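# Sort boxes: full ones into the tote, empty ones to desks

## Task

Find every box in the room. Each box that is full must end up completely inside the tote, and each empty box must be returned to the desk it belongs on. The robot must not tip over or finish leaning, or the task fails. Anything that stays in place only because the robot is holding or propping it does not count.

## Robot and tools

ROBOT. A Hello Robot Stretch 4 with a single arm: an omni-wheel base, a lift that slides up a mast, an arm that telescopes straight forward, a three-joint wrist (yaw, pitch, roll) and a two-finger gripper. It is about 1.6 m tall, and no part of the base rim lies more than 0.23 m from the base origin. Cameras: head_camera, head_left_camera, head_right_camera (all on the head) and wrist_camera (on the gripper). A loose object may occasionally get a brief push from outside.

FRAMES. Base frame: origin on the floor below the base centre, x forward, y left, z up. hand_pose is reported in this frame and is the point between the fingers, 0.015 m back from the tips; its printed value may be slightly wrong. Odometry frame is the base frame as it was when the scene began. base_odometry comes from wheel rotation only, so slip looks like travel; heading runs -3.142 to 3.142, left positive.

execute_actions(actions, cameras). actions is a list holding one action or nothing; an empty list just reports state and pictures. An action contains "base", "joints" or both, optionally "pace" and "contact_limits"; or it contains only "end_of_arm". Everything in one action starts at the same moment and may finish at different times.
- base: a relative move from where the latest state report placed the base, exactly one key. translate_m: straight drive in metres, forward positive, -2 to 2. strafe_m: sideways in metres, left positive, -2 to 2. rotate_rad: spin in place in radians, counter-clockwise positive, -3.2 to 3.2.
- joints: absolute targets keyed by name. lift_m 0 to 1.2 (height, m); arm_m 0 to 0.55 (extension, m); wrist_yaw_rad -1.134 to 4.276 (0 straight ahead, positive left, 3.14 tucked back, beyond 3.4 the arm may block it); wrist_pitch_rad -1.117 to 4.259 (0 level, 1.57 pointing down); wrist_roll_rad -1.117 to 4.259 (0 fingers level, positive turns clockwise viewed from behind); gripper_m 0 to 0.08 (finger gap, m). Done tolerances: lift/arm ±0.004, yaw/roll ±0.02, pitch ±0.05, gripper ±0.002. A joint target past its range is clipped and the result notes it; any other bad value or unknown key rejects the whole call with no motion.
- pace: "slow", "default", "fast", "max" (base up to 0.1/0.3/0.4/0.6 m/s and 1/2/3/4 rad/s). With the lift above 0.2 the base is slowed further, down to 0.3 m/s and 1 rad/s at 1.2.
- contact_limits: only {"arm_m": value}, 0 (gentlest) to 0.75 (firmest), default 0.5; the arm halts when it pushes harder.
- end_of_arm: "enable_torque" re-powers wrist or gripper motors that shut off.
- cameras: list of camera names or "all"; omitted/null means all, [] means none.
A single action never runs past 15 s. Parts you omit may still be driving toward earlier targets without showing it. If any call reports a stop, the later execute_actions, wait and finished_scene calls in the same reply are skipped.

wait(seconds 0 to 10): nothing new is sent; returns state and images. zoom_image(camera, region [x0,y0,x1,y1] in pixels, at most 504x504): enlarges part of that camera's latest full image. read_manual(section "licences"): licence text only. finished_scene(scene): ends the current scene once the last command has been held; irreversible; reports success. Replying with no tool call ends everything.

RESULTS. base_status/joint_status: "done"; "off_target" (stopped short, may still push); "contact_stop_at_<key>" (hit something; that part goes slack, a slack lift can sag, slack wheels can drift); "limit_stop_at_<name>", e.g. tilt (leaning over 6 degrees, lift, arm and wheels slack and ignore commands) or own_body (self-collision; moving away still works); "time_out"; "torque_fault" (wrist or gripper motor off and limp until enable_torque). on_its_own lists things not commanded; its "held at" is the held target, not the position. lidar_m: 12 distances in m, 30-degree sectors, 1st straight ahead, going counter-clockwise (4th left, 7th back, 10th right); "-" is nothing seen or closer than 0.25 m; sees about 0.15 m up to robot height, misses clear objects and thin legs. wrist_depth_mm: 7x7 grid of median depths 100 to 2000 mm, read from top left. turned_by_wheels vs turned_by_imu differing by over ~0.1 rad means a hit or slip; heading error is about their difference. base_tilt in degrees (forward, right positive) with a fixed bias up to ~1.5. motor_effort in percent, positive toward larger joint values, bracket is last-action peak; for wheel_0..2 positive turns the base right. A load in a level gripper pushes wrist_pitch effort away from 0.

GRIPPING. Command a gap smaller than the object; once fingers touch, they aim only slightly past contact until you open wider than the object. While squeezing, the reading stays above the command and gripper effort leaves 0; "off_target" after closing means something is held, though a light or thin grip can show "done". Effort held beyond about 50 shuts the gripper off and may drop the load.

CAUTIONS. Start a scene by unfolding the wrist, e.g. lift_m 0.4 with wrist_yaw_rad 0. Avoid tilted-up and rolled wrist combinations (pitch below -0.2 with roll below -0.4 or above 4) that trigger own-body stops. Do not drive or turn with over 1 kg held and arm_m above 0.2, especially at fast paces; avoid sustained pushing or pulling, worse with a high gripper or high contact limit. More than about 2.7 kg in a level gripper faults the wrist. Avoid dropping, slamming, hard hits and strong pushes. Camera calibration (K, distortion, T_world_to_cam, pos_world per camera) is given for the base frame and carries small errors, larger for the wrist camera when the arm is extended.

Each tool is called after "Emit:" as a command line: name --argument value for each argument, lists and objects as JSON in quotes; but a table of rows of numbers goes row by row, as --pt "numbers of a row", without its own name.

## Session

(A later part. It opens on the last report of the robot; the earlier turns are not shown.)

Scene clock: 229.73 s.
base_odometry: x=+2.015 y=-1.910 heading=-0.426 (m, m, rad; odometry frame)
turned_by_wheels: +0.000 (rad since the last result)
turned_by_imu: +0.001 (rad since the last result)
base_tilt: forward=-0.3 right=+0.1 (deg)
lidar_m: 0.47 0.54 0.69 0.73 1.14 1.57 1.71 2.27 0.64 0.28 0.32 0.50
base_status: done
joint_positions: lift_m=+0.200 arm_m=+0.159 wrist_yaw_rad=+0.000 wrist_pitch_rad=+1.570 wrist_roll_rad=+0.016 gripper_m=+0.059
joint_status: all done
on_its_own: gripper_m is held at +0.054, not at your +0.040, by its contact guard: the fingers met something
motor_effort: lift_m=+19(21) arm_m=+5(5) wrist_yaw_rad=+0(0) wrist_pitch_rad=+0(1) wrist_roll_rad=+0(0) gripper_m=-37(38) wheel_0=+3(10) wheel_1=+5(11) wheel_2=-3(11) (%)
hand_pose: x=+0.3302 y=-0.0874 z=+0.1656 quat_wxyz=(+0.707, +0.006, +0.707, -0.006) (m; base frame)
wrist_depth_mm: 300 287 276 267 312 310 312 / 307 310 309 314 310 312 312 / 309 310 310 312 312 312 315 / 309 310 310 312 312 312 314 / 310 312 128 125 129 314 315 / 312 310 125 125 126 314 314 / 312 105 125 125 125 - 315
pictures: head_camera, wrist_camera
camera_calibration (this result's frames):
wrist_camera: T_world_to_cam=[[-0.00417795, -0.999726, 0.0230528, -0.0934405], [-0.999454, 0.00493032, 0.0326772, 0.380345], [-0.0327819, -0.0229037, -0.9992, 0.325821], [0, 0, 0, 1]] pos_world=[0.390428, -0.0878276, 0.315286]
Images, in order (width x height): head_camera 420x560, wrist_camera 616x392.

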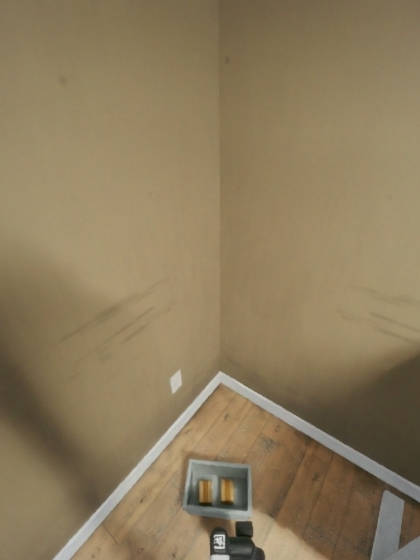

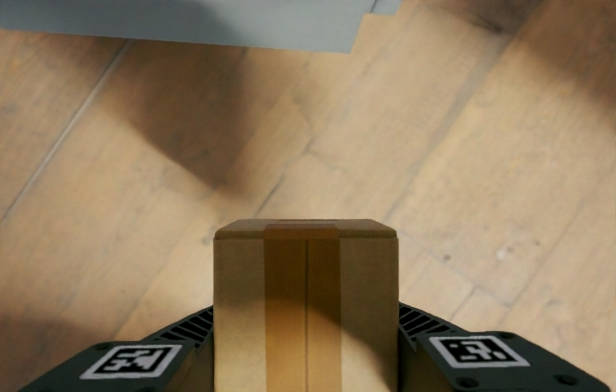

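Emit:
execute_actions --actions '[{"joints":{"lift_m":0.064},"pace":"slow"}]' --cameras '[]'

Emit:
execute_actions --actions '[{"joints":{"gripper_m":0.08}}]' --cameras '[]'

Emit:
execute_actions --actions '[{"joints":{"lift_m":0.24}}]' --cameras '[]'

Emit:
execute_actions --actions '[{"joints":{"arm_m":0.44,"gripper_m":0.0}}]' --cameras '["wrist_camera","head_camera"]'

Scene clock: 233.30 s.
base_odometry: x=+2.015 y=-1.910 heading=-0.426 (m, m, rad; odometry frame)
turned_by_wheels: +0.000 (rad since the last result)
turned_by_imu: +0.000 (rad since the last result)
base_tilt: forward=-0.3 right=+0.2 (deg)
lidar_m: 0.49 0.52 0.72 0.76 1.11 1.56 1.69 2.24 0.66 0.29 0.31 0.52
base_status: not commanded
joint_positions: lift_m=+0.064 arm_m=+0.159 wrist_yaw_rad=+0.000 wrist_pitch_rad=+1.570 wrist_roll_rad=+0.016 gripper_m=+0.059
joint_status: all done
on_its_own: gripper_m is held at +0.054, not at your +0.040, by its contact guard: the fingers met something
motor_effort: lift_m=+19(17) arm_m=+5(5) wrist_yaw_rad=-1(0) wrist_pitch_rad=-2(0) wrist_roll_rad=+0(0) gripper_m=-38(38) wheel_0=+3(3) wheel_1=+5(5) wheel_2=-5(4) (%)
hand_pose: x=+0.3302 y=-0.0874 z=+0.0297 quat_wxyz=(+0.707, +0.006, +0.707, -0.006) (m; base frame)
wrist_depth_mm: 174 174 175 175 175 176 176 / 174 174 175 175 176 176 176 / 175 175 176 175 176 176 177 / 175 175 175 176 176 177 178 / 175 176 128 125 129 178 178 / 176 176 125 125 125 178 178 / 176 105 124 125 126 - -
pictures: none
No camera images: the call's "cameras" was empty. Leave "cameras" out to get every camera's image.

Scene clock: 234.23 s.
base_odometry: x=+2.015 y=-1.910 heading=-0.426 (m, m, rad; odometry frame)
turned_by_wheels: +0.000 (rad since the last result)
turned_by_imu: +0.000 (rad since the last result)
base_tilt: forward=-0.3 right=+0.1 (deg)
lidar_m: 0.48 0.54 0.70 0.72 1.12 1.57 1.67 2.30 0.67 0.29 0.30 0.51
base_status: not commanded
joint_positions: lift_m=+0.064 arm_m=+0.159 wrist_yaw_rad=+0.000 wrist_pitch_rad=+1.570 wrist_roll_rad=+0.016 gripper_m=+0.080
joint_status: all done
motor_effort: lift_m=+20(19) arm_m=+5(5) wrist_yaw_rad=+0(1) wrist_pitch_rad=+0(1) wrist_roll_rad=+1(0) gripper_m=+2(38) wheel_0=+4(4) wheel_1=+5(5) wheel_2=-4(3) (%)
hand_pose: x=+0.3302 y=-0.0874 z=+0.0297 quat_wxyz=(+0.707, +0.006, +0.707, -0.006) (m; base frame)
wrist_depth_mm: 174 174 176 176 176 176 177 / 175 175 175 176 176 177 177 / 175 175 176 176 176 177 177 / 175 176 176 177 177 177 178 / 176 176 132 127 131 178 178 / 176 176 127 127 128 178 179 / 176 108 127 127 128 103 -
pictures: none
No camera images: the call's "cameras" was empty. Leave "cameras" out to get every camera's image.

Scene clock: 236.03 s.
base_odometry: x=+2.015 y=-1.910 heading=-0.426 (m, m, rad; odometry frame)
turned_by_wheels: +0.000 (rad since the last result)
turned_by_imu: +0.000 (rad since the last result)
base_tilt: forward=-0.3 right=+0.1 (deg)
lidar_m: 0.45 0.55 0.69 0.75 1.12 1.55 1.67 2.24 0.65 0.27 0.31 0.49
base_status: not commanded
joint_positions: lift_m=+0.240 arm_m=+0.159 wrist_yaw_rad=+0.000 wrist_pitch_rad=+1.570 wrist_roll_rad=+0.016 gripper_m=+0.080
joint_status: all done
motor_effort: lift_m=+23(24) arm_m=+5(5) wrist_yaw_rad=+0(1) wrist_pitch_rad=+1(2) wrist_roll_rad=+0(0) gripper_m=+2(2) wheel_0=+4(4) wheel_1=+5(5) wheel_2=-4(4) (%)
hand_pose: x=+0.3302 y=-0.0874 z=+0.2054 quat_wxyz=(+0.707, +0.006, +0.707, -0.006) (m; base frame)
wrist_depth_mm: 298 286 241 233 353 353 351 / 347 349 347 351 353 351 353 / 349 349 351 353 353 355 355 / 347 349 351 351 353 351 355 / 353 353 351 303 351 357 353 / 347 353 353 303 355 355 355 / 351 107 353 353 357 103 -
pictures: none
No camera images: the call's "cameras" was empty. Leave "cameras" out to get every camera's image.

Scene clock: 238.00 s.
base_odometry: x=+2.015 y=-1.910 heading=-0.426 (m, m, rad; odometry frame)
turned_by_wheels: +0.000 (rad since the last result)
turned_by_imu: +0.000 (rad since the last result)
base_tilt: forward=-0.3 right=+0.1 (deg)
lidar_m: 0.46 0.53 0.71 0.71 1.11 1.55 1.68 2.30 0.67 0.30 0.30 0.49
base_status: not commanded
joint_positions: lift_m=+0.240 arm_m=+0.439 wrist_yaw_rad=+0.000 wrist_pitch_rad=+1.570 wrist_roll_rad=+0.016 gripper_m=+0.000
joint_status: all done
motor_effort: lift_m=+23(23) arm_m=+5(4) wrist_yaw_rad=-1(1) wrist_pitch_rad=+1(0) wrist_roll_rad=+0(0) gripper_m=-1(2) wheel_0=+3(4) wheel_1=+5(5) wheel_2=-4(4) (%)
hand_pose: x=+0.6102 y=-0.0874 z=+0.2054 quat_wxyz=(+0.707, +0.006, +0.707, -0.006) (m; base frame)
wrist_depth_mm: 345 349 345 349 351 351 349 / 347 349 347 347 349 353 355 / 347 349 349 351 353 353 355 / 329 345 345 347 245 351 353 / 304 300 300 349 277 353 355 / 310 297 300 152 314 353 355 / 324 336 - - - 357 353
pictures: head_camera, wrist_camera
camera_calibration (this result's frames):
wrist_camera: T_world_to_cam=[[-0.0040871, -0.999726, 0.0230523, -0.0932418], [-0.999458, 0.00483654, 0.0325489, 0.6589], [-0.0326515, -0.0229068, -0.999204, 0.374614], [0, 0, 0, 1]] pos_world=[0.670394, -0.0878219, 0.355018]
Images, in order (width x height): head_camera 420x560, wrist_camera 616x392.

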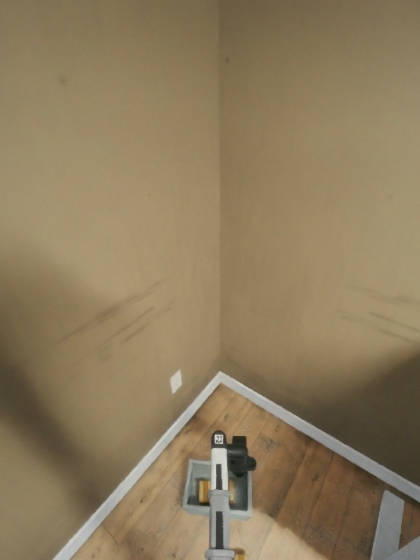

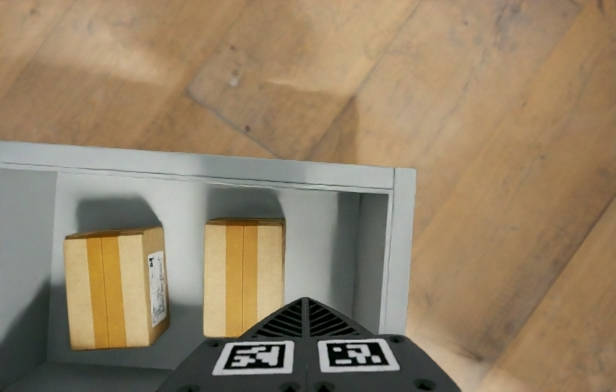

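Emit:
execute_actions --actions '[{"base":{"strafe_m":-0.015},"joints":{"arm_m":0.43}}]' --cameras '[]'

Emit:
execute_actions --actions '[{"joints":{"lift_m":0.088},"pace":"slow"}]' --cameras '["wrist_camera","head_camera"]'

Scene clock: 240.83 s.
base_odometry: x=+2.009 y=-1.923 heading=-0.426 (m, m, rad; odometry frame)
turned_by_wheels: +0.000 (rad since the last result)
turned_by_imu: +0.000 (rad since the last result)
base_tilt: forward=-0.2 right=+0.2 (deg)
lidar_m: 0.50 0.53 0.70 0.72 1.15 1.56 1.71 2.25 0.60 0.25 0.30 1.00
base_status: done
joint_positions: lift_m=+0.240 arm_m=+0.431 wrist_yaw_rad=+0.000 wrist_pitch_rad=+1.570 wrist_roll_rad=+0.016 gripper_m=+0.000
joint_status: all done
motor_effort: lift_m=+23(23) arm_m=-5(4) wrist_yaw_rad=+0(1) wrist_pitch_rad=+0(1) wrist_roll_rad=+0(0) gripper_m=-1(2) wheel_0=+3(11) wheel_1=-5(10) wheel_2=+0(2) (%)
hand_pose: x=+0.6019 y=-0.0874 z=+0.2054 quat_wxyz=(+0.707, +0.006, +0.707, -0.006) (m; base frame)
wrist_depth_mm: 345 345 349 351 349 351 349 / 347 347 349 349 351 353 351 / 306 230 349 351 351 353 353 / 347 347 347 349 353 351 355 / 312 312 298 349 351 353 355 / 317 307 297 153 355 353 355 / 327 340 - - - 355 355
pictures: none
No camera images: the call's "cameras" was empty. Leave "cameras" out to get every camera's image.

Scene clock: 242.87 s.
base_odometry: x=+2.009 y=-1.923 heading=-0.426 (m, m, rad; odometry frame)
turned_by_wheels: +0.000 (rad since the last result)
turned_by_imu: +0.000 (rad since the last result)
base_tilt: forward=-0.3 right=+0.1 (deg)
lidar_m: 0.48 0.56 0.70 0.73 1.10 1.56 1.68 2.27 0.62 0.27 0.29 0.99
base_status: not commanded
joint_positions: lift_m=+0.088 arm_m=+0.431 wrist_yaw_rad=+0.000 wrist_pitch_rad=+1.570 wrist_roll_rad=+0.016 gripper_m=+0.000
joint_status: all done
motor_effort: lift_m=+18(23) arm_m=-5(5) wrist_yaw_rad=+0(1) wrist_pitch_rad=-1(0) wrist_roll_rad=+0(0) gripper_m=-1(2) wheel_0=+3(2) wheel_1=-5(6) wheel_2=+0(0) (%)
hand_pose: x=+0.6019 y=-0.0874 z=+0.0538 quat_wxyz=(+0.707, +0.006, +0.707, -0.006) (m; base frame)
wrist_depth_mm: 197 198 199 199 199 200 199 / - - - 200 200 200 200 / 163 149 138 - - - - / 195 196 196 196 149 - - / 196 147 156 197 151 - 202 / 185 146 147 152 145 - 202 / 182 147 - - - - 202
pictures: head_camera, wrist_camera
camera_calibration (this result's frames):
wrist_camera: T_world_to_cam=[[-0.004292, -0.999725, 0.0230527, -0.0896581], [-0.999454, 0.00504394, 0.0326597, 0.655549], [-0.032767, -0.0229, -0.999201, 0.22295], [0, 0, 0, 1]] pos_world=[0.662111, -0.0878344, 0.203428]
Images, in order (width x height): head_camera 420x560, wrist_camera 616x392.

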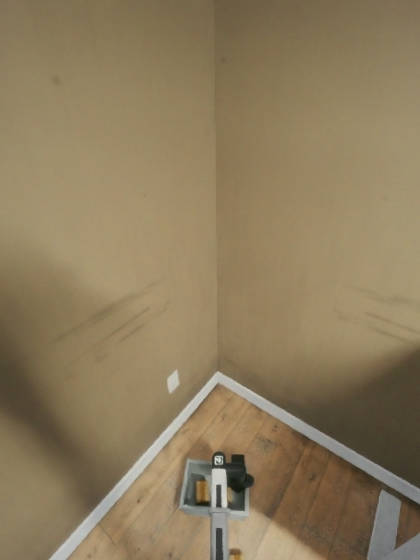

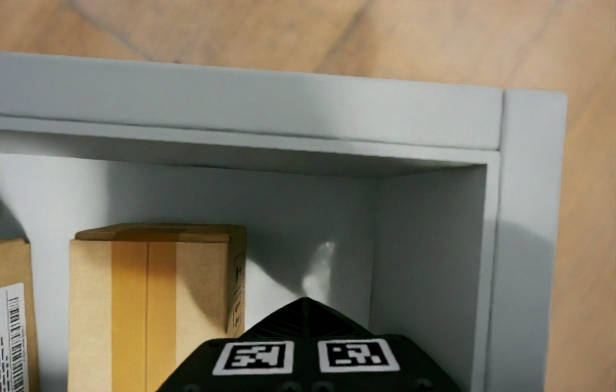

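Emit:
execute_actions --actions '[{"base":{"strafe_m":0.06},"pace":"slow"}]' --cameras '["wrist_camera","head_camera"]'

Scene clock: 245.50 s.
base_odometry: x=+2.033 y=-1.869 heading=-0.426 (m, m, rad; odometry frame)
turned_by_wheels: +0.000 (rad since the last result)
turned_by_imu: +0.000 (rad since the last result)
base_tilt: forward=-0.3 right=+0.1 (deg)
lidar_m: 0.48 0.67 0.67 0.71 1.05 1.56 1.65 2.33 0.76 0.32 0.34 1.02
base_status: done
joint_positions: lift_m=+0.088 arm_m=+0.431 wrist_yaw_rad=+0.000 wrist_pitch_rad=+1.570 wrist_roll_rad=+0.016 gripper_m=+0.000
joint_status: not commanded
motor_effort: lift_m=+18(18) arm_m=-5(5) wrist_yaw_rad=-1(1) wrist_pitch_rad=+0(0) wrist_roll_rad=+0(0) gripper_m=-1(1) wheel_0=-8(11) wheel_1=+6(9) wheel_2=+0(2) (%)
hand_pose: x=+0.6019 y=-0.0874 z=+0.0538 quat_wxyz=(+0.707, +0.006, +0.707, -0.006) (m; base frame)
wrist_depth_mm: 196 198 198 199 200 200 200 / - - - - - - - / 182 172 155 135 131 124 - / 196 196 196 196 197 196 154 / 150 148 147 197 198 198 152 / 146 147 147 149 198 198 150 / 146 147 - - - 194 147
pictures: head_camera, wrist_camera
camera_calibration (this result's frames):
wrist_camera: T_world_to_cam=[[-0.0042853, -0.999725, 0.0230527, -0.0896615], [-0.999454, 0.00503688, 0.0326441, 0.655553], [-0.0327512, -0.0229002, -0.999201, 0.222915], [0, 0, 0, 1]] pos_world=[0.662112, -0.087834, 0.203404]
Images, in order (width x height): head_camera 420x560, wrist_camera 616x392.

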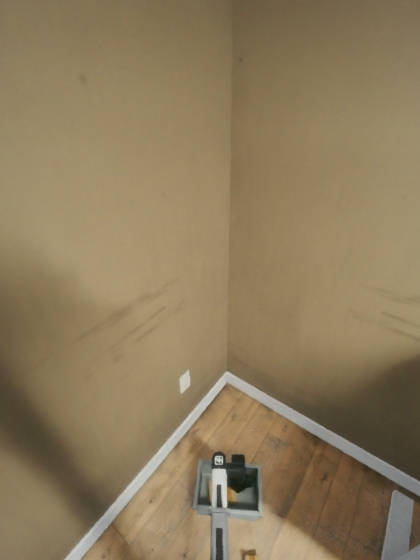

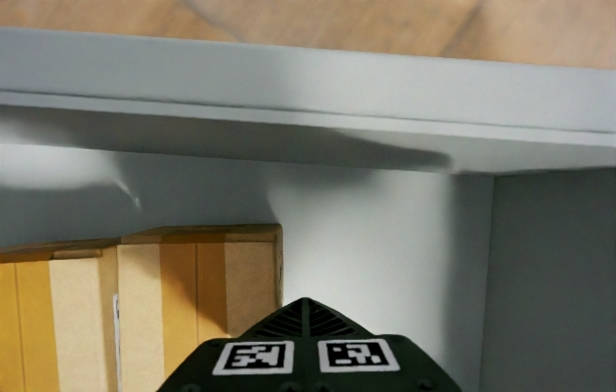

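Emit:
execute_actions --actions '[{"base":{"strafe_m":0.022},"pace":"slow"}]' --cameras '["wrist_camera"]'

Scene clock: 248.80 s.
base_odometry: x=+2.042 y=-1.849 heading=-0.426 (m, m, rad; odometry frame)
turned_by_wheels: +0.000 (rad since the last result)
turned_by_imu: +0.000 (rad since the last result)
base_tilt: forward=-0.2 right=+0.2 (deg)
lidar_m: 0.50 0.67 0.66 0.67 1.01 1.53 1.64 2.35 0.78 0.35 0.38 0.54
base_status: done
joint_positions: lift_m=+0.088 arm_m=+0.431 wrist_yaw_rad=+0.000 wrist_pitch_rad=+1.570 wrist_roll_rad=+0.016 gripper_m=+0.000
joint_status: not commanded
motor_effort: lift_m=+18(18) arm_m=-5(5) wrist_yaw_rad=+0(1) wrist_pitch_rad=-2(0) wrist_roll_rad=+0(0) gripper_m=-1(1) wheel_0=-6(11) wheel_1=+6(11) wheel_2=+0(1) (%)
hand_pose: x=+0.6019 y=-0.0874 z=+0.0538 quat_wxyz=(+0.707, +0.006, +0.707, -0.006) (m; base frame)
wrist_depth_mm: 196 197 198 199 199 200 200 / - - - - - - - / 180 163 153 149 131 131 - / 196 196 196 197 198 198 179 / 151 146 147 197 198 198 185 / 146 146 147 149 198 199 183 / 146 147 - - - 199 181
pictures: wrist_camera
camera_calibration (this result's frames):
wrist_camera: T_world_to_cam=[[-0.00427579, -0.999725, 0.0230527, -0.0896672], [-0.999454, 0.00502738, 0.0326443, 0.655553], [-0.0327513, -0.0229005, -0.999201, 0.222915], [0, 0, 0, 1]] pos_world=[0.662113, -0.0878334, 0.203404]
Images, in order (width x height): wrist_camera 616x392.

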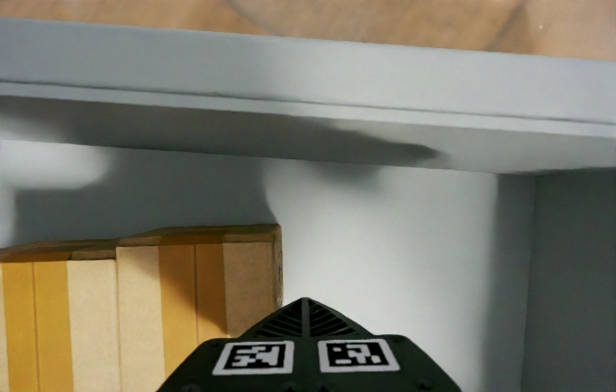

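Emit:
execute_actions --actions '[{"joints":{"lift_m":0.24}}]' --cameras '[]'

Emit:
execute_actions --actions '[{"base":{"strafe_m":-0.067},"joints":{"arm_m":0.16,"gripper_m":0.08}}]' --cameras '["wrist_camera"]'

Scene clock: 252.20 s.
base_odometry: x=+2.042 y=-1.849 heading=-0.426 (m, m, rad; odometry frame)
turned_by_wheels: +0.000 (rad since the last result)
turned_by_imu: +0.000 (rad since the last result)
base_tilt: forward=-0.3 right=+0.1 (deg)
lidar_m: 0.50 0.67 0.63 0.68 1.03 1.54 1.63 2.36 0.79 0.33 0.39 0.52
base_status: not commanded
joint_positions: lift_m=+0.240 arm_m=+0.431 wrist_yaw_rad=+0.000 wrist_pitch_rad=+1.570 wrist_roll_rad=+0.016 gripper_m=+0.000
joint_status: all done
motor_effort: lift_m=+23(22) arm_m=-5(5) wrist_yaw_rad=+1(1) wrist_pitch_rad=+0(1) wrist_roll_rad=+0(0) gripper_m=-1(1) wheel_0=-6(6) wheel_1=+5(6) wheel_2=+0(1) (%)
hand_pose: x=+0.6019 y=-0.0874 z=+0.2054 quat_wxyz=(+0.707, +0.006, +0.707, -0.006) (m; base frame)
wrist_depth_mm: 345 349 347 347 349 351 353 / 347 345 347 349 351 349 355 / 249 229 266 232 351 351 353 / 251 345 345 349 349 239 353 / 244 298 297 349 351 250 353 / 247 298 298 152 349 264 357 / 251 319 - - - 256 355
pictures: none
No camera images: the call's "cameras" was empty. Leave "cameras" out to get every camera's image.

Scene clock: 254.13 s.
base_odometry: x=+2.015 y=-1.910 heading=-0.426 (m, m, rad; odometry frame)
turned_by_wheels: +0.000 (rad since the last result)
turned_by_imu: +0.000 (rad since the last result)
base_tilt: forward=-0.3 right=+0.0 (deg)
lidar_m: 0.45 0.58 0.71 0.71 1.12 1.57 1.68 2.25 0.67 0.29 0.31 0.53
base_status: done
joint_positions: lift_m=+0.240 arm_m=+0.161 wrist_yaw_rad=+0.000 wrist_pitch_rad=+1.570 wrist_roll_rad=+0.016 gripper_m=+0.080
joint_status: all done
motor_effort: lift_m=+23(23) arm_m=-5(5) wrist_yaw_rad=+1(2) wrist_pitch_rad=-1(2) wrist_roll_rad=+0(1) gripper_m=+2(3) wheel_0=+1(13) wheel_1=-4(13) wheel_2=+0(1) (%)
hand_pose: x=+0.3319 y=-0.0874 z=+0.2054 quat_wxyz=(+0.707, +0.006, +0.707, -0.006) (m; base frame)
wrist_depth_mm: 293 246 237 231 349 349 355 / 349 347 349 349 351 353 355 / 349 351 351 353 351 353 353 / 349 351 351 349 353 353 353 / 351 351 353 303 355 357 355 / 351 349 353 303 353 353 357 / 351 107 355 355 353 103 -
pictures: wrist_camera
camera_calibration (this result's frames):
wrist_camera: T_world_to_cam=[[-0.00449942, -0.999724, 0.0230541, -0.0942428], [-0.999442, 0.00525856, 0.0329744, 0.380629], [-0.0330865, -0.0228929, -0.99919, 0.36566], [0, 0, 0, 1]] pos_world=[0.392091, -0.0878474, 0.354985]
Images, in order (width x height): wrist_camera 616x392.

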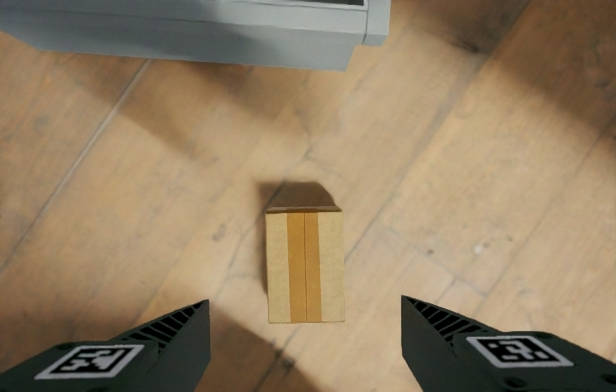

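Emit:
execute_actions --actions '[{"joints":{"lift_m":0.066}}]' --cameras '[]'

Emit:
execute_actions --actions '[{"joints":{"gripper_m":0.04}}]' --cameras '[]'

Emit:
execute_actions --actions '[{"joints":{"lift_m":0.24}}]' --cameras '[]'

Emit:
execute_actions --actions '[{"base":{"strafe_m":0.017},"joints":{"arm_m":0.43}}]' --cameras '["wrist_camera"]'

Scene clock: 257.53 s.
base_odometry: x=+2.015 y=-1.910 heading=-0.426 (m, m, rad; odometry frame)
turned_by_wheels: +0.000 (rad since the last result)
turned_by_imu: +0.000 (rad since the last result)
base_tilt: forward=-0.3 right=+0.2 (deg)
lidar_m: 0.47 0.55 0.69 0.73 1.10 1.55 1.70 2.29 0.69 0.28 0.30 0.52
base_status: not commanded
joint_positions: lift_m=+0.066 arm_m=+0.161 wrist_yaw_rad=+0.000 wrist_pitch_rad=+1.570 wrist_roll_rad=+0.016 gripper_m=+0.080
joint_status: all done
motor_effort: lift_m=+19(23) arm_m=-5(5) wrist_yaw_rad=+0(0) wrist_pitch_rad=-2(1) wrist_roll_rad=+1(0) gripper_m=+2(3) wheel_0=+1(1) wheel_1=-4(4) wheel_2=+0(0) (%)
hand_pose: x=+0.3319 y=-0.0874 z=+0.0317 quat_wxyz=(+0.707, +0.006, +0.707, -0.006) (m; base frame)
wrist_depth_mm: 176 177 177 178 178 178 179 / 176 177 177 178 178 179 179 / 177 177 178 178 179 179 179 / 177 177 178 179 179 179 179 / 177 178 149 129 179 180 180 / 178 179 129 129 131 180 180 / 178 108 129 129 130 103 -
pictures: none
No camera images: the call's "cameras" was empty. Leave "cameras" out to get every camera's image.

Scene clock: 258.53 s.
base_odometry: x=+2.015 y=-1.910 heading=-0.426 (m, m, rad; odometry frame)
turned_by_wheels: +0.000 (rad since the last result)
turned_by_imu: +0.000 (rad since the last result)
base_tilt: forward=-0.3 right=+0.1 (deg)
lidar_m: 0.47 0.57 0.71 0.74 1.10 1.57 1.69 2.29 0.68 0.29 0.29 0.52
base_status: not commanded
joint_positions: lift_m=+0.066 arm_m=+0.161 wrist_yaw_rad=+0.000 wrist_pitch_rad=+1.570 wrist_roll_rad=+0.016 gripper_m=+0.059
joint_status: gripper_m off_target (ended at +0.059, target +0.040)
on_its_own: gripper_m is held at +0.053, not at your +0.040, by its contact guard: the fingers met something
motor_effort: lift_m=+19(18) arm_m=-5(5) wrist_yaw_rad=-1(1) wrist_pitch_rad=+0(1) wrist_roll_rad=+0(0) gripper_m=-38(39) wheel_0=+1(1) wheel_1=-4(4) wheel_2=+0(0) (%)
hand_pose: x=+0.3319 y=-0.0874 z=+0.0317 quat_wxyz=(+0.707, +0.006, +0.707, -0.006) (m; base frame)
wrist_depth_mm: 176 177 177 177 178 178 179 / 176 177 178 178 178 178 179 / 176 177 178 178 179 179 180 / 178 178 178 179 179 179 180 / 178 178 149 129 179 180 180 / 178 178 129 129 129 180 181 / 178 105 129 129 129 - -
pictures: none
No camera images: the call's "cameras" was empty. Leave "cameras" out to get every camera's image.

Scene clock: 260.33 s.
base_odometry: x=+2.015 y=-1.910 heading=-0.426 (m, m, rad; odometry frame)
turned_by_wheels: +0.000 (rad since the last result)
turned_by_imu: +0.000 (rad since the last result)
base_tilt: forward=-0.2 right=+0.1 (deg)
lidar_m: 0.47 0.55 0.70 0.74 1.12 1.55 1.69 2.28 0.64 0.27 0.31 0.52
base_status: not commanded
joint_positions: lift_m=+0.240 arm_m=+0.161 wrist_yaw_rad=+0.000 wrist_pitch_rad=+1.570 wrist_roll_rad=+0.016 gripper_m=+0.059
joint_status: all done
on_its_own: gripper_m is held at +0.053, not at your +0.040, by its contact guard: the fingers met something
motor_effort: lift_m=+24(25) arm_m=-5(5) wrist_yaw_rad=-1(0) wrist_pitch_rad=-1(1) wrist_roll_rad=+0(0) gripper_m=-37(38) wheel_0=+1(1) wheel_1=-4(4) wheel_2=+0(0) (%)
hand_pose: x=+0.3319 y=-0.0874 z=+0.2053 quat_wxyz=(+0.707, +0.006, +0.707, -0.006) (m; base frame)
wrist_depth_mm: 296 248 237 230 351 351 351 / 345 347 349 347 353 353 351 / 347 349 349 349 353 349 351 / 349 351 353 351 353 353 355 / 349 349 149 129 351 355 357 / 349 351 129 129 129 353 355 / 349 105 129 129 130 - 355
pictures: none
No camera images: the call's "cameras" was empty. Leave "cameras" out to get every camera's image.

Scene clock: 262.27 s.
base_odometry: x=+2.022 y=-1.895 heading=-0.426 (m, m, rad; odometry frame)
turned_by_wheels: +0.000 (rad since the last result)
turned_by_imu: +0.000 (rad since the last result)
base_tilt: forward=-0.3 right=+0.3 (deg)
lidar_m: 0.49 0.72 0.68 0.71 1.08 1.55 1.68 2.31 0.69 0.27 0.34 0.51
base_status: done
joint_positions: lift_m=+0.240 arm_m=+0.429 wrist_yaw_rad=+0.000 wrist_pitch_rad=+1.570 wrist_roll_rad=+0.016 gripper_m=+0.059
joint_status: all done
on_its_own: gripper_m is held at +0.053, not at your +0.040, by its contact guard: the fingers met something
motor_effort: lift_m=+24(24) arm_m=+5(6) wrist_yaw_rad=+0(0) wrist_pitch_rad=-1(2) wrist_roll_rad=+0(0) gripper_m=-38(38) wheel_0=-4(12) wheel_1=+3(11) wheel_2=+0(0) (%)
hand_pose: x=+0.6002 y=-0.0874 z=+0.2053 quat_wxyz=(+0.707, +0.006, +0.707, -0.006) (m; base frame)
wrist_depth_mm: 345 347 345 347 351 349 351 / 347 345 347 347 349 349 351 / 233 266 229 347 351 351 351 / 303 347 345 347 251 351 351 / 296 296 149 129 232 353 355 / 298 297 129 129 129 353 353 / 301 105 129 129 130 - 353
pictures: wrist_camera
camera_calibration (this result's frames):
wrist_camera: T_world_to_cam=[[-0.00413113, -0.999726, 0.0230521, -0.0932542], [-0.999459, 0.00487991, 0.0325207, 0.648928], [-0.0326242, -0.0229053, -0.999205, 0.374186], [0, 0, 0, 1]] pos_world=[0.660399, -0.0878245, 0.354934]
Images, in order (width x height): wrist_camera 616x392.

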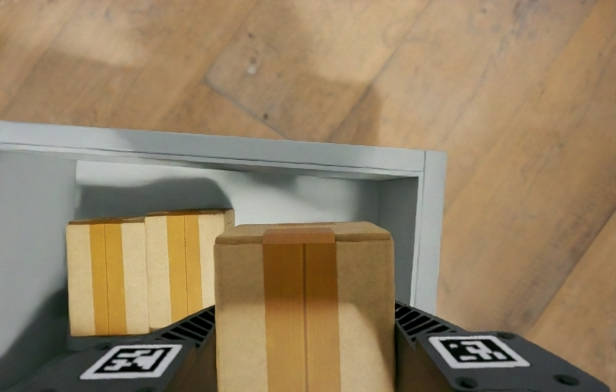

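Emit:
execute_actions --actions '[{"base":{"strafe_m":-0.005},"joints":{"arm_m":0.437,"lift_m":0.16,"wrist_roll_rad":0.06}}]' --cameras '["wrist_camera"]'

Emit:
execute_actions --actions '[{"joints":{"lift_m":0.071},"pace":"slow"}]' --cameras '["wrist_camera"]'

Scene clock: 265.90 s.
base_odometry: x=+2.020 y=-1.900 heading=-0.426 (m, m, rad; odometry frame)
turned_by_wheels: +0.000 (rad since the last result)
turned_by_imu: +0.000 (rad since the last result)
base_tilt: forward=-0.3 right=+0.1 (deg)
lidar_m: 0.50 0.72 0.68 0.73 1.09 1.56 1.65 2.29 0.68 0.29 0.32 1.01
base_status: done
joint_positions: lift_m=+0.160 arm_m=+0.436 wrist_yaw_rad=+0.000 wrist_pitch_rad=+1.570 wrist_roll_rad=+0.060 gripper_m=+0.059
joint_status: all done
on_its_own: gripper_m is held at +0.053, not at your +0.040, by its contact guard: the fingers met something
motor_effort: lift_m=+20(21) arm_m=+5(5) wrist_yaw_rad=-1(1) wrist_pitch_rad=+1(2) wrist_roll_rad=+1(1) gripper_m=-37(38) wheel_0=-2(9) wheel_1=+0(11) wheel_2=+0(1) (%)
hand_pose: x=+0.6072 y=-0.0874 z=+0.1256 quat_wxyz=(+0.707, +0.021, +0.707, -0.021) (m; base frame)
wrist_depth_mm: 266 267 268 268 270 271 271 / 266 268 267 270 270 271 271 / 150 150 150 150 151 271 272 / 266 266 267 267 226 152 272 / 229 217 149 129 180 152 273 / 218 218 129 129 129 163 274 / 218 105 129 129 129 - 274
pictures: wrist_camera
camera_calibration (this result's frames):
wrist_camera: T_world_to_cam=[[-0.0478916, -0.998587, 0.0230268, -0.0647162], [-0.998278, 0.0486329, 0.0327868, 0.661538], [-0.0338604, -0.0214169, -0.999197, 0.295701], [0, 0, 0, 1]] pos_world=[0.667312, -0.0904642, 0.275264]
Images, in order (width x height): wrist_camera 616x392.

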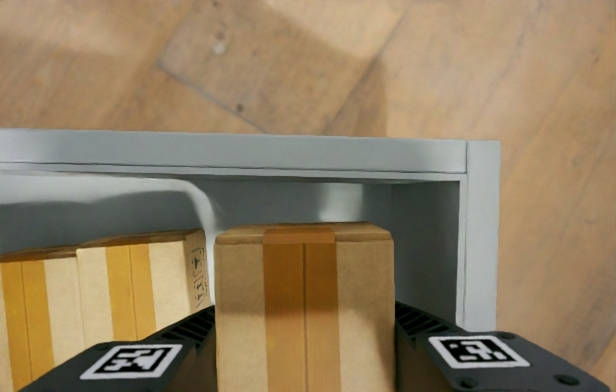

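Scene clock: 267.53 s.
base_odometry: x=+2.020 y=-1.900 heading=-0.426 (m, m, rad; odometry frame)
turned_by_wheels: +0.000 (rad since the last result)
turned_by_imu: +0.000 (rad since the last result)
base_tilt: forward=-0.3 right=+0.0 (deg)
lidar_m: 0.47 0.71 0.69 0.72 1.12 1.55 1.69 2.29 0.67 0.29 0.30 0.99
base_status: not commanded
joint_positions: lift_m=+0.072 arm_m=+0.436 wrist_yaw_rad=-0.002 wrist_pitch_rad=+1.572 wrist_roll_rad=+0.060 gripper_m=+0.059
joint_status: all done
on_its_own: gripper_m is held at +0.053, not at your +0.040, by its contact guard: the fingers met something
motor_effort: lift_m=+12(18) arm_m=+5(5) wrist_yaw_rad=+4(4) wrist_pitch_rad=-6(5) wrist_roll_rad=-1(1) gripper_m=-38(38) wheel_0=-2(2) wheel_1=+0(0) wheel_2=+0(0) (%)
hand_pose: x=+0.6066 y=-0.0874 z=+0.0373 quat_wxyz=(+0.706, +0.022, +0.707, -0.022) (m; base frame)
wrist_depth_mm: 184 185 185 186 187 187 187 / - - - - 186 187 - / - - - - - - - / 181 182 183 183 185 138 - / 182 183 149 129 185 138 - / 133 142 129 129 129 136 - / 133 105 129 129 129 - -
pictures: wrist_camera
camera_calibration (this result's frames):
wrist_camera: T_world_to_cam=[[-0.0505261, -0.998455, 0.0231215, -0.0611031], [-0.998078, 0.0513114, 0.0347359, 0.663905], [-0.0358686, -0.021322, -0.999129, 0.208659], [0, 0, 0, 1]] pos_world=[0.667027, -0.0906256, 0.186828]
Images, in order (width x height): wrist_camera 616x392.

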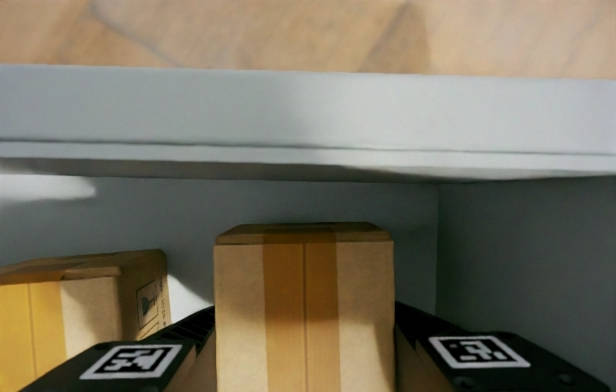

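Emit:
execute_actions --actions '[{"joints":{"gripper_m":0.068}}]' --cameras '["wrist_camera"]'

Emit:
execute_actions --actions '[{"joints":{"lift_m":0.35}}]' --cameras '["wrist_camera"]'

Scene clock: 269.33 s.
base_odometry: x=+2.020 y=-1.900 heading=-0.426 (m, m, rad; odometry frame)
turned_by_wheels: +0.000 (rad since the last result)
turned_by_imu: +0.000 (rad since the last result)
base_tilt: forward=-0.3 right=+0.2 (deg)
lidar_m: 0.47 0.73 0.69 0.73 1.08 1.56 1.67 2.29 0.69 0.30 0.31 0.55
base_status: not commanded
joint_positions: lift_m=+0.072 arm_m=+0.436 wrist_yaw_rad=-0.001 wrist_pitch_rad=+1.571 wrist_roll_rad=+0.060 gripper_m=+0.067
joint_status: all done
motor_effort: lift_m=+11(11) arm_m=+5(5) wrist_yaw_rad=+1(4) wrist_pitch_rad=-3(6) wrist_roll_rad=-2(2) gripper_m=+9(40) wheel_0=-2(2) wheel_1=+0(0) wheel_2=+0(0) (%)
hand_pose: x=+0.6069 y=-0.0874 z=+0.0373 quat_wxyz=(+0.707, +0.022, +0.707, -0.022) (m; base frame)
wrist_depth_mm: 184 185 185 186 187 187 188 / - - - - 187 187 - / - - - - - - - / 182 183 183 184 185 146 - / 182 183 183 135 137 145 111 / 133 135 134 135 135 135 - / 133 107 134 135 135 - -
pictures: wrist_camera
camera_calibration (this result's frames):
wrist_camera: T_world_to_cam=[[-0.0494536, -0.99851, 0.0230768, -0.0617428], [-0.998165, 0.0502182, 0.0338214, 0.66419], [-0.0349299, -0.0213619, -0.999161, 0.208097], [0, 0, 0, 1]] pos_world=[0.667187, -0.0905599, 0.186884]
Images, in order (width x height): wrist_camera 616x392.

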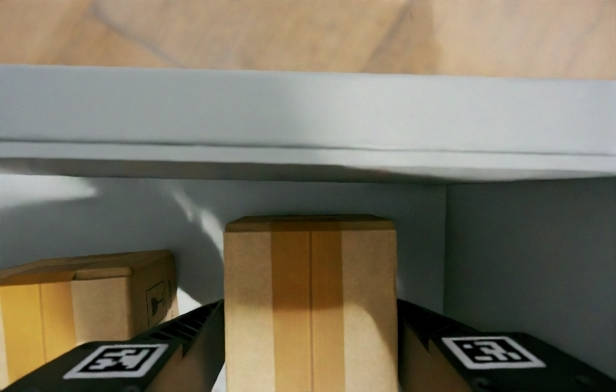

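Scene clock: 271.53 s.
base_odometry: x=+2.020 y=-1.900 heading=-0.426 (m, m, rad; odometry frame)
turned_by_wheels: +0.000 (rad since the last result)
turned_by_imu: +0.000 (rad since the last result)
base_tilt: forward=-0.3 right=+0.1 (deg)
lidar_m: 0.48 0.72 0.69 0.73 1.07 1.55 1.67 2.28 0.67 0.30 0.30 0.49
base_status: not commanded
joint_positions: lift_m=+0.350 arm_m=+0.436 wrist_yaw_rad=+0.000 wrist_pitch_rad=+1.570 wrist_roll_rad=+0.060 gripper_m=+0.068
joint_status: all done
motor_effort: lift_m=+23(23) arm_m=+4(5) wrist_yaw_rad=-1(3) wrist_pitch_rad=+2(3) wrist_roll_rad=-1(1) gripper_m=+2(9) wheel_0=-2(1) wheel_1=+0(0) wheel_2=+0(0) (%)
hand_pose: x=+0.6073 y=-0.0874 z=+0.3154 quat_wxyz=(+0.707, +0.021, +0.706, -0.021) (m; base frame)
wrist_depth_mm: 459 455 459 455 462 459 462 / 455 455 462 452 455 462 462 / 459 455 459 462 459 466 462 / 455 430 459 407 459 462 466 / 459 407 407 410 459 466 466 / 462 407 410 462 343 462 466 / 459 107 154 368 148 - 469
pictures: wrist_camera
camera_calibration (this result's frames):
wrist_camera: T_world_to_cam=[[-0.0485391, -0.998556, 0.0230151, -0.0686795], [-0.998254, 0.0492749, 0.0325577, 0.655558], [-0.0336447, -0.0213946, -0.999205, 0.485164], [0, 0, 0, 1]] pos_world=[0.667403, -0.090503, 0.465015]
Images, in order (width x height): wrist_camera 616x392.

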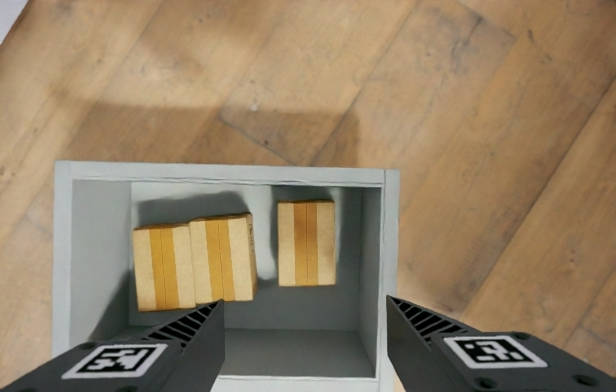

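Emit:
execute_actions --actions '[{"joints":{"arm_m":0.0},"pace":"fast"}]' --cameras '["head_camera"]'

Emit:
finished_scene --scene 1

Scene clock: 274.87 s.
base_odometry: x=+2.020 y=-1.900 heading=-0.426 (m, m, rad; odometry frame)
turned_by_wheels: +0.000 (rad since the last result)
turned_by_imu: +0.000 (rad since the last result)
base_tilt: forward=-0.3 right=+0.2 (deg)
lidar_m: 0.50 0.71 0.69 0.71 1.11 1.57 1.65 2.30 0.66 0.30 0.32 0.48
base_status: not commanded
joint_positions: lift_m=+0.350 arm_m=+0.001 wrist_yaw_rad=+0.000 wrist_pitch_rad=+1.570 wrist_roll_rad=+0.060 gripper_m=+0.068
joint_status: all done
motor_effort: lift_m=+23(23) arm_m=-5(5) wrist_yaw_rad=+1(1) wrist_pitch_rad=+0(1) wrist_roll_rad=-1(1) gripper_m=+3(2) wheel_0=-2(2) wheel_1=+0(0) wheel_2=+0(0) (%)
hand_pose: x=+0.1718 y=-0.0874 z=+0.3154 quat_wxyz=(+0.707, +0.021, +0.707, -0.021) (m; base frame)
wrist_depth_mm: 459 462 459 462 462 459 462 / 459 459 462 459 462 469 466 / 459 462 462 459 462 466 466 / 459 462 459 466 462 466 466 / 459 273 264 312 466 466 466 / 256 249 250 251 253 462 466 / 250 107 155 250 148 - 466
pictures: head_camera
Images, in order (width x height): head_camera 420x560.

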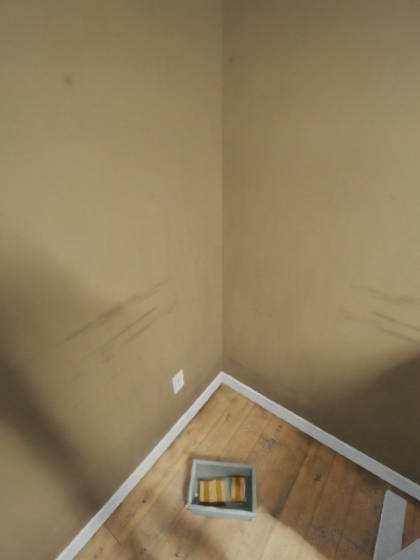

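The scene is finished: the task was done.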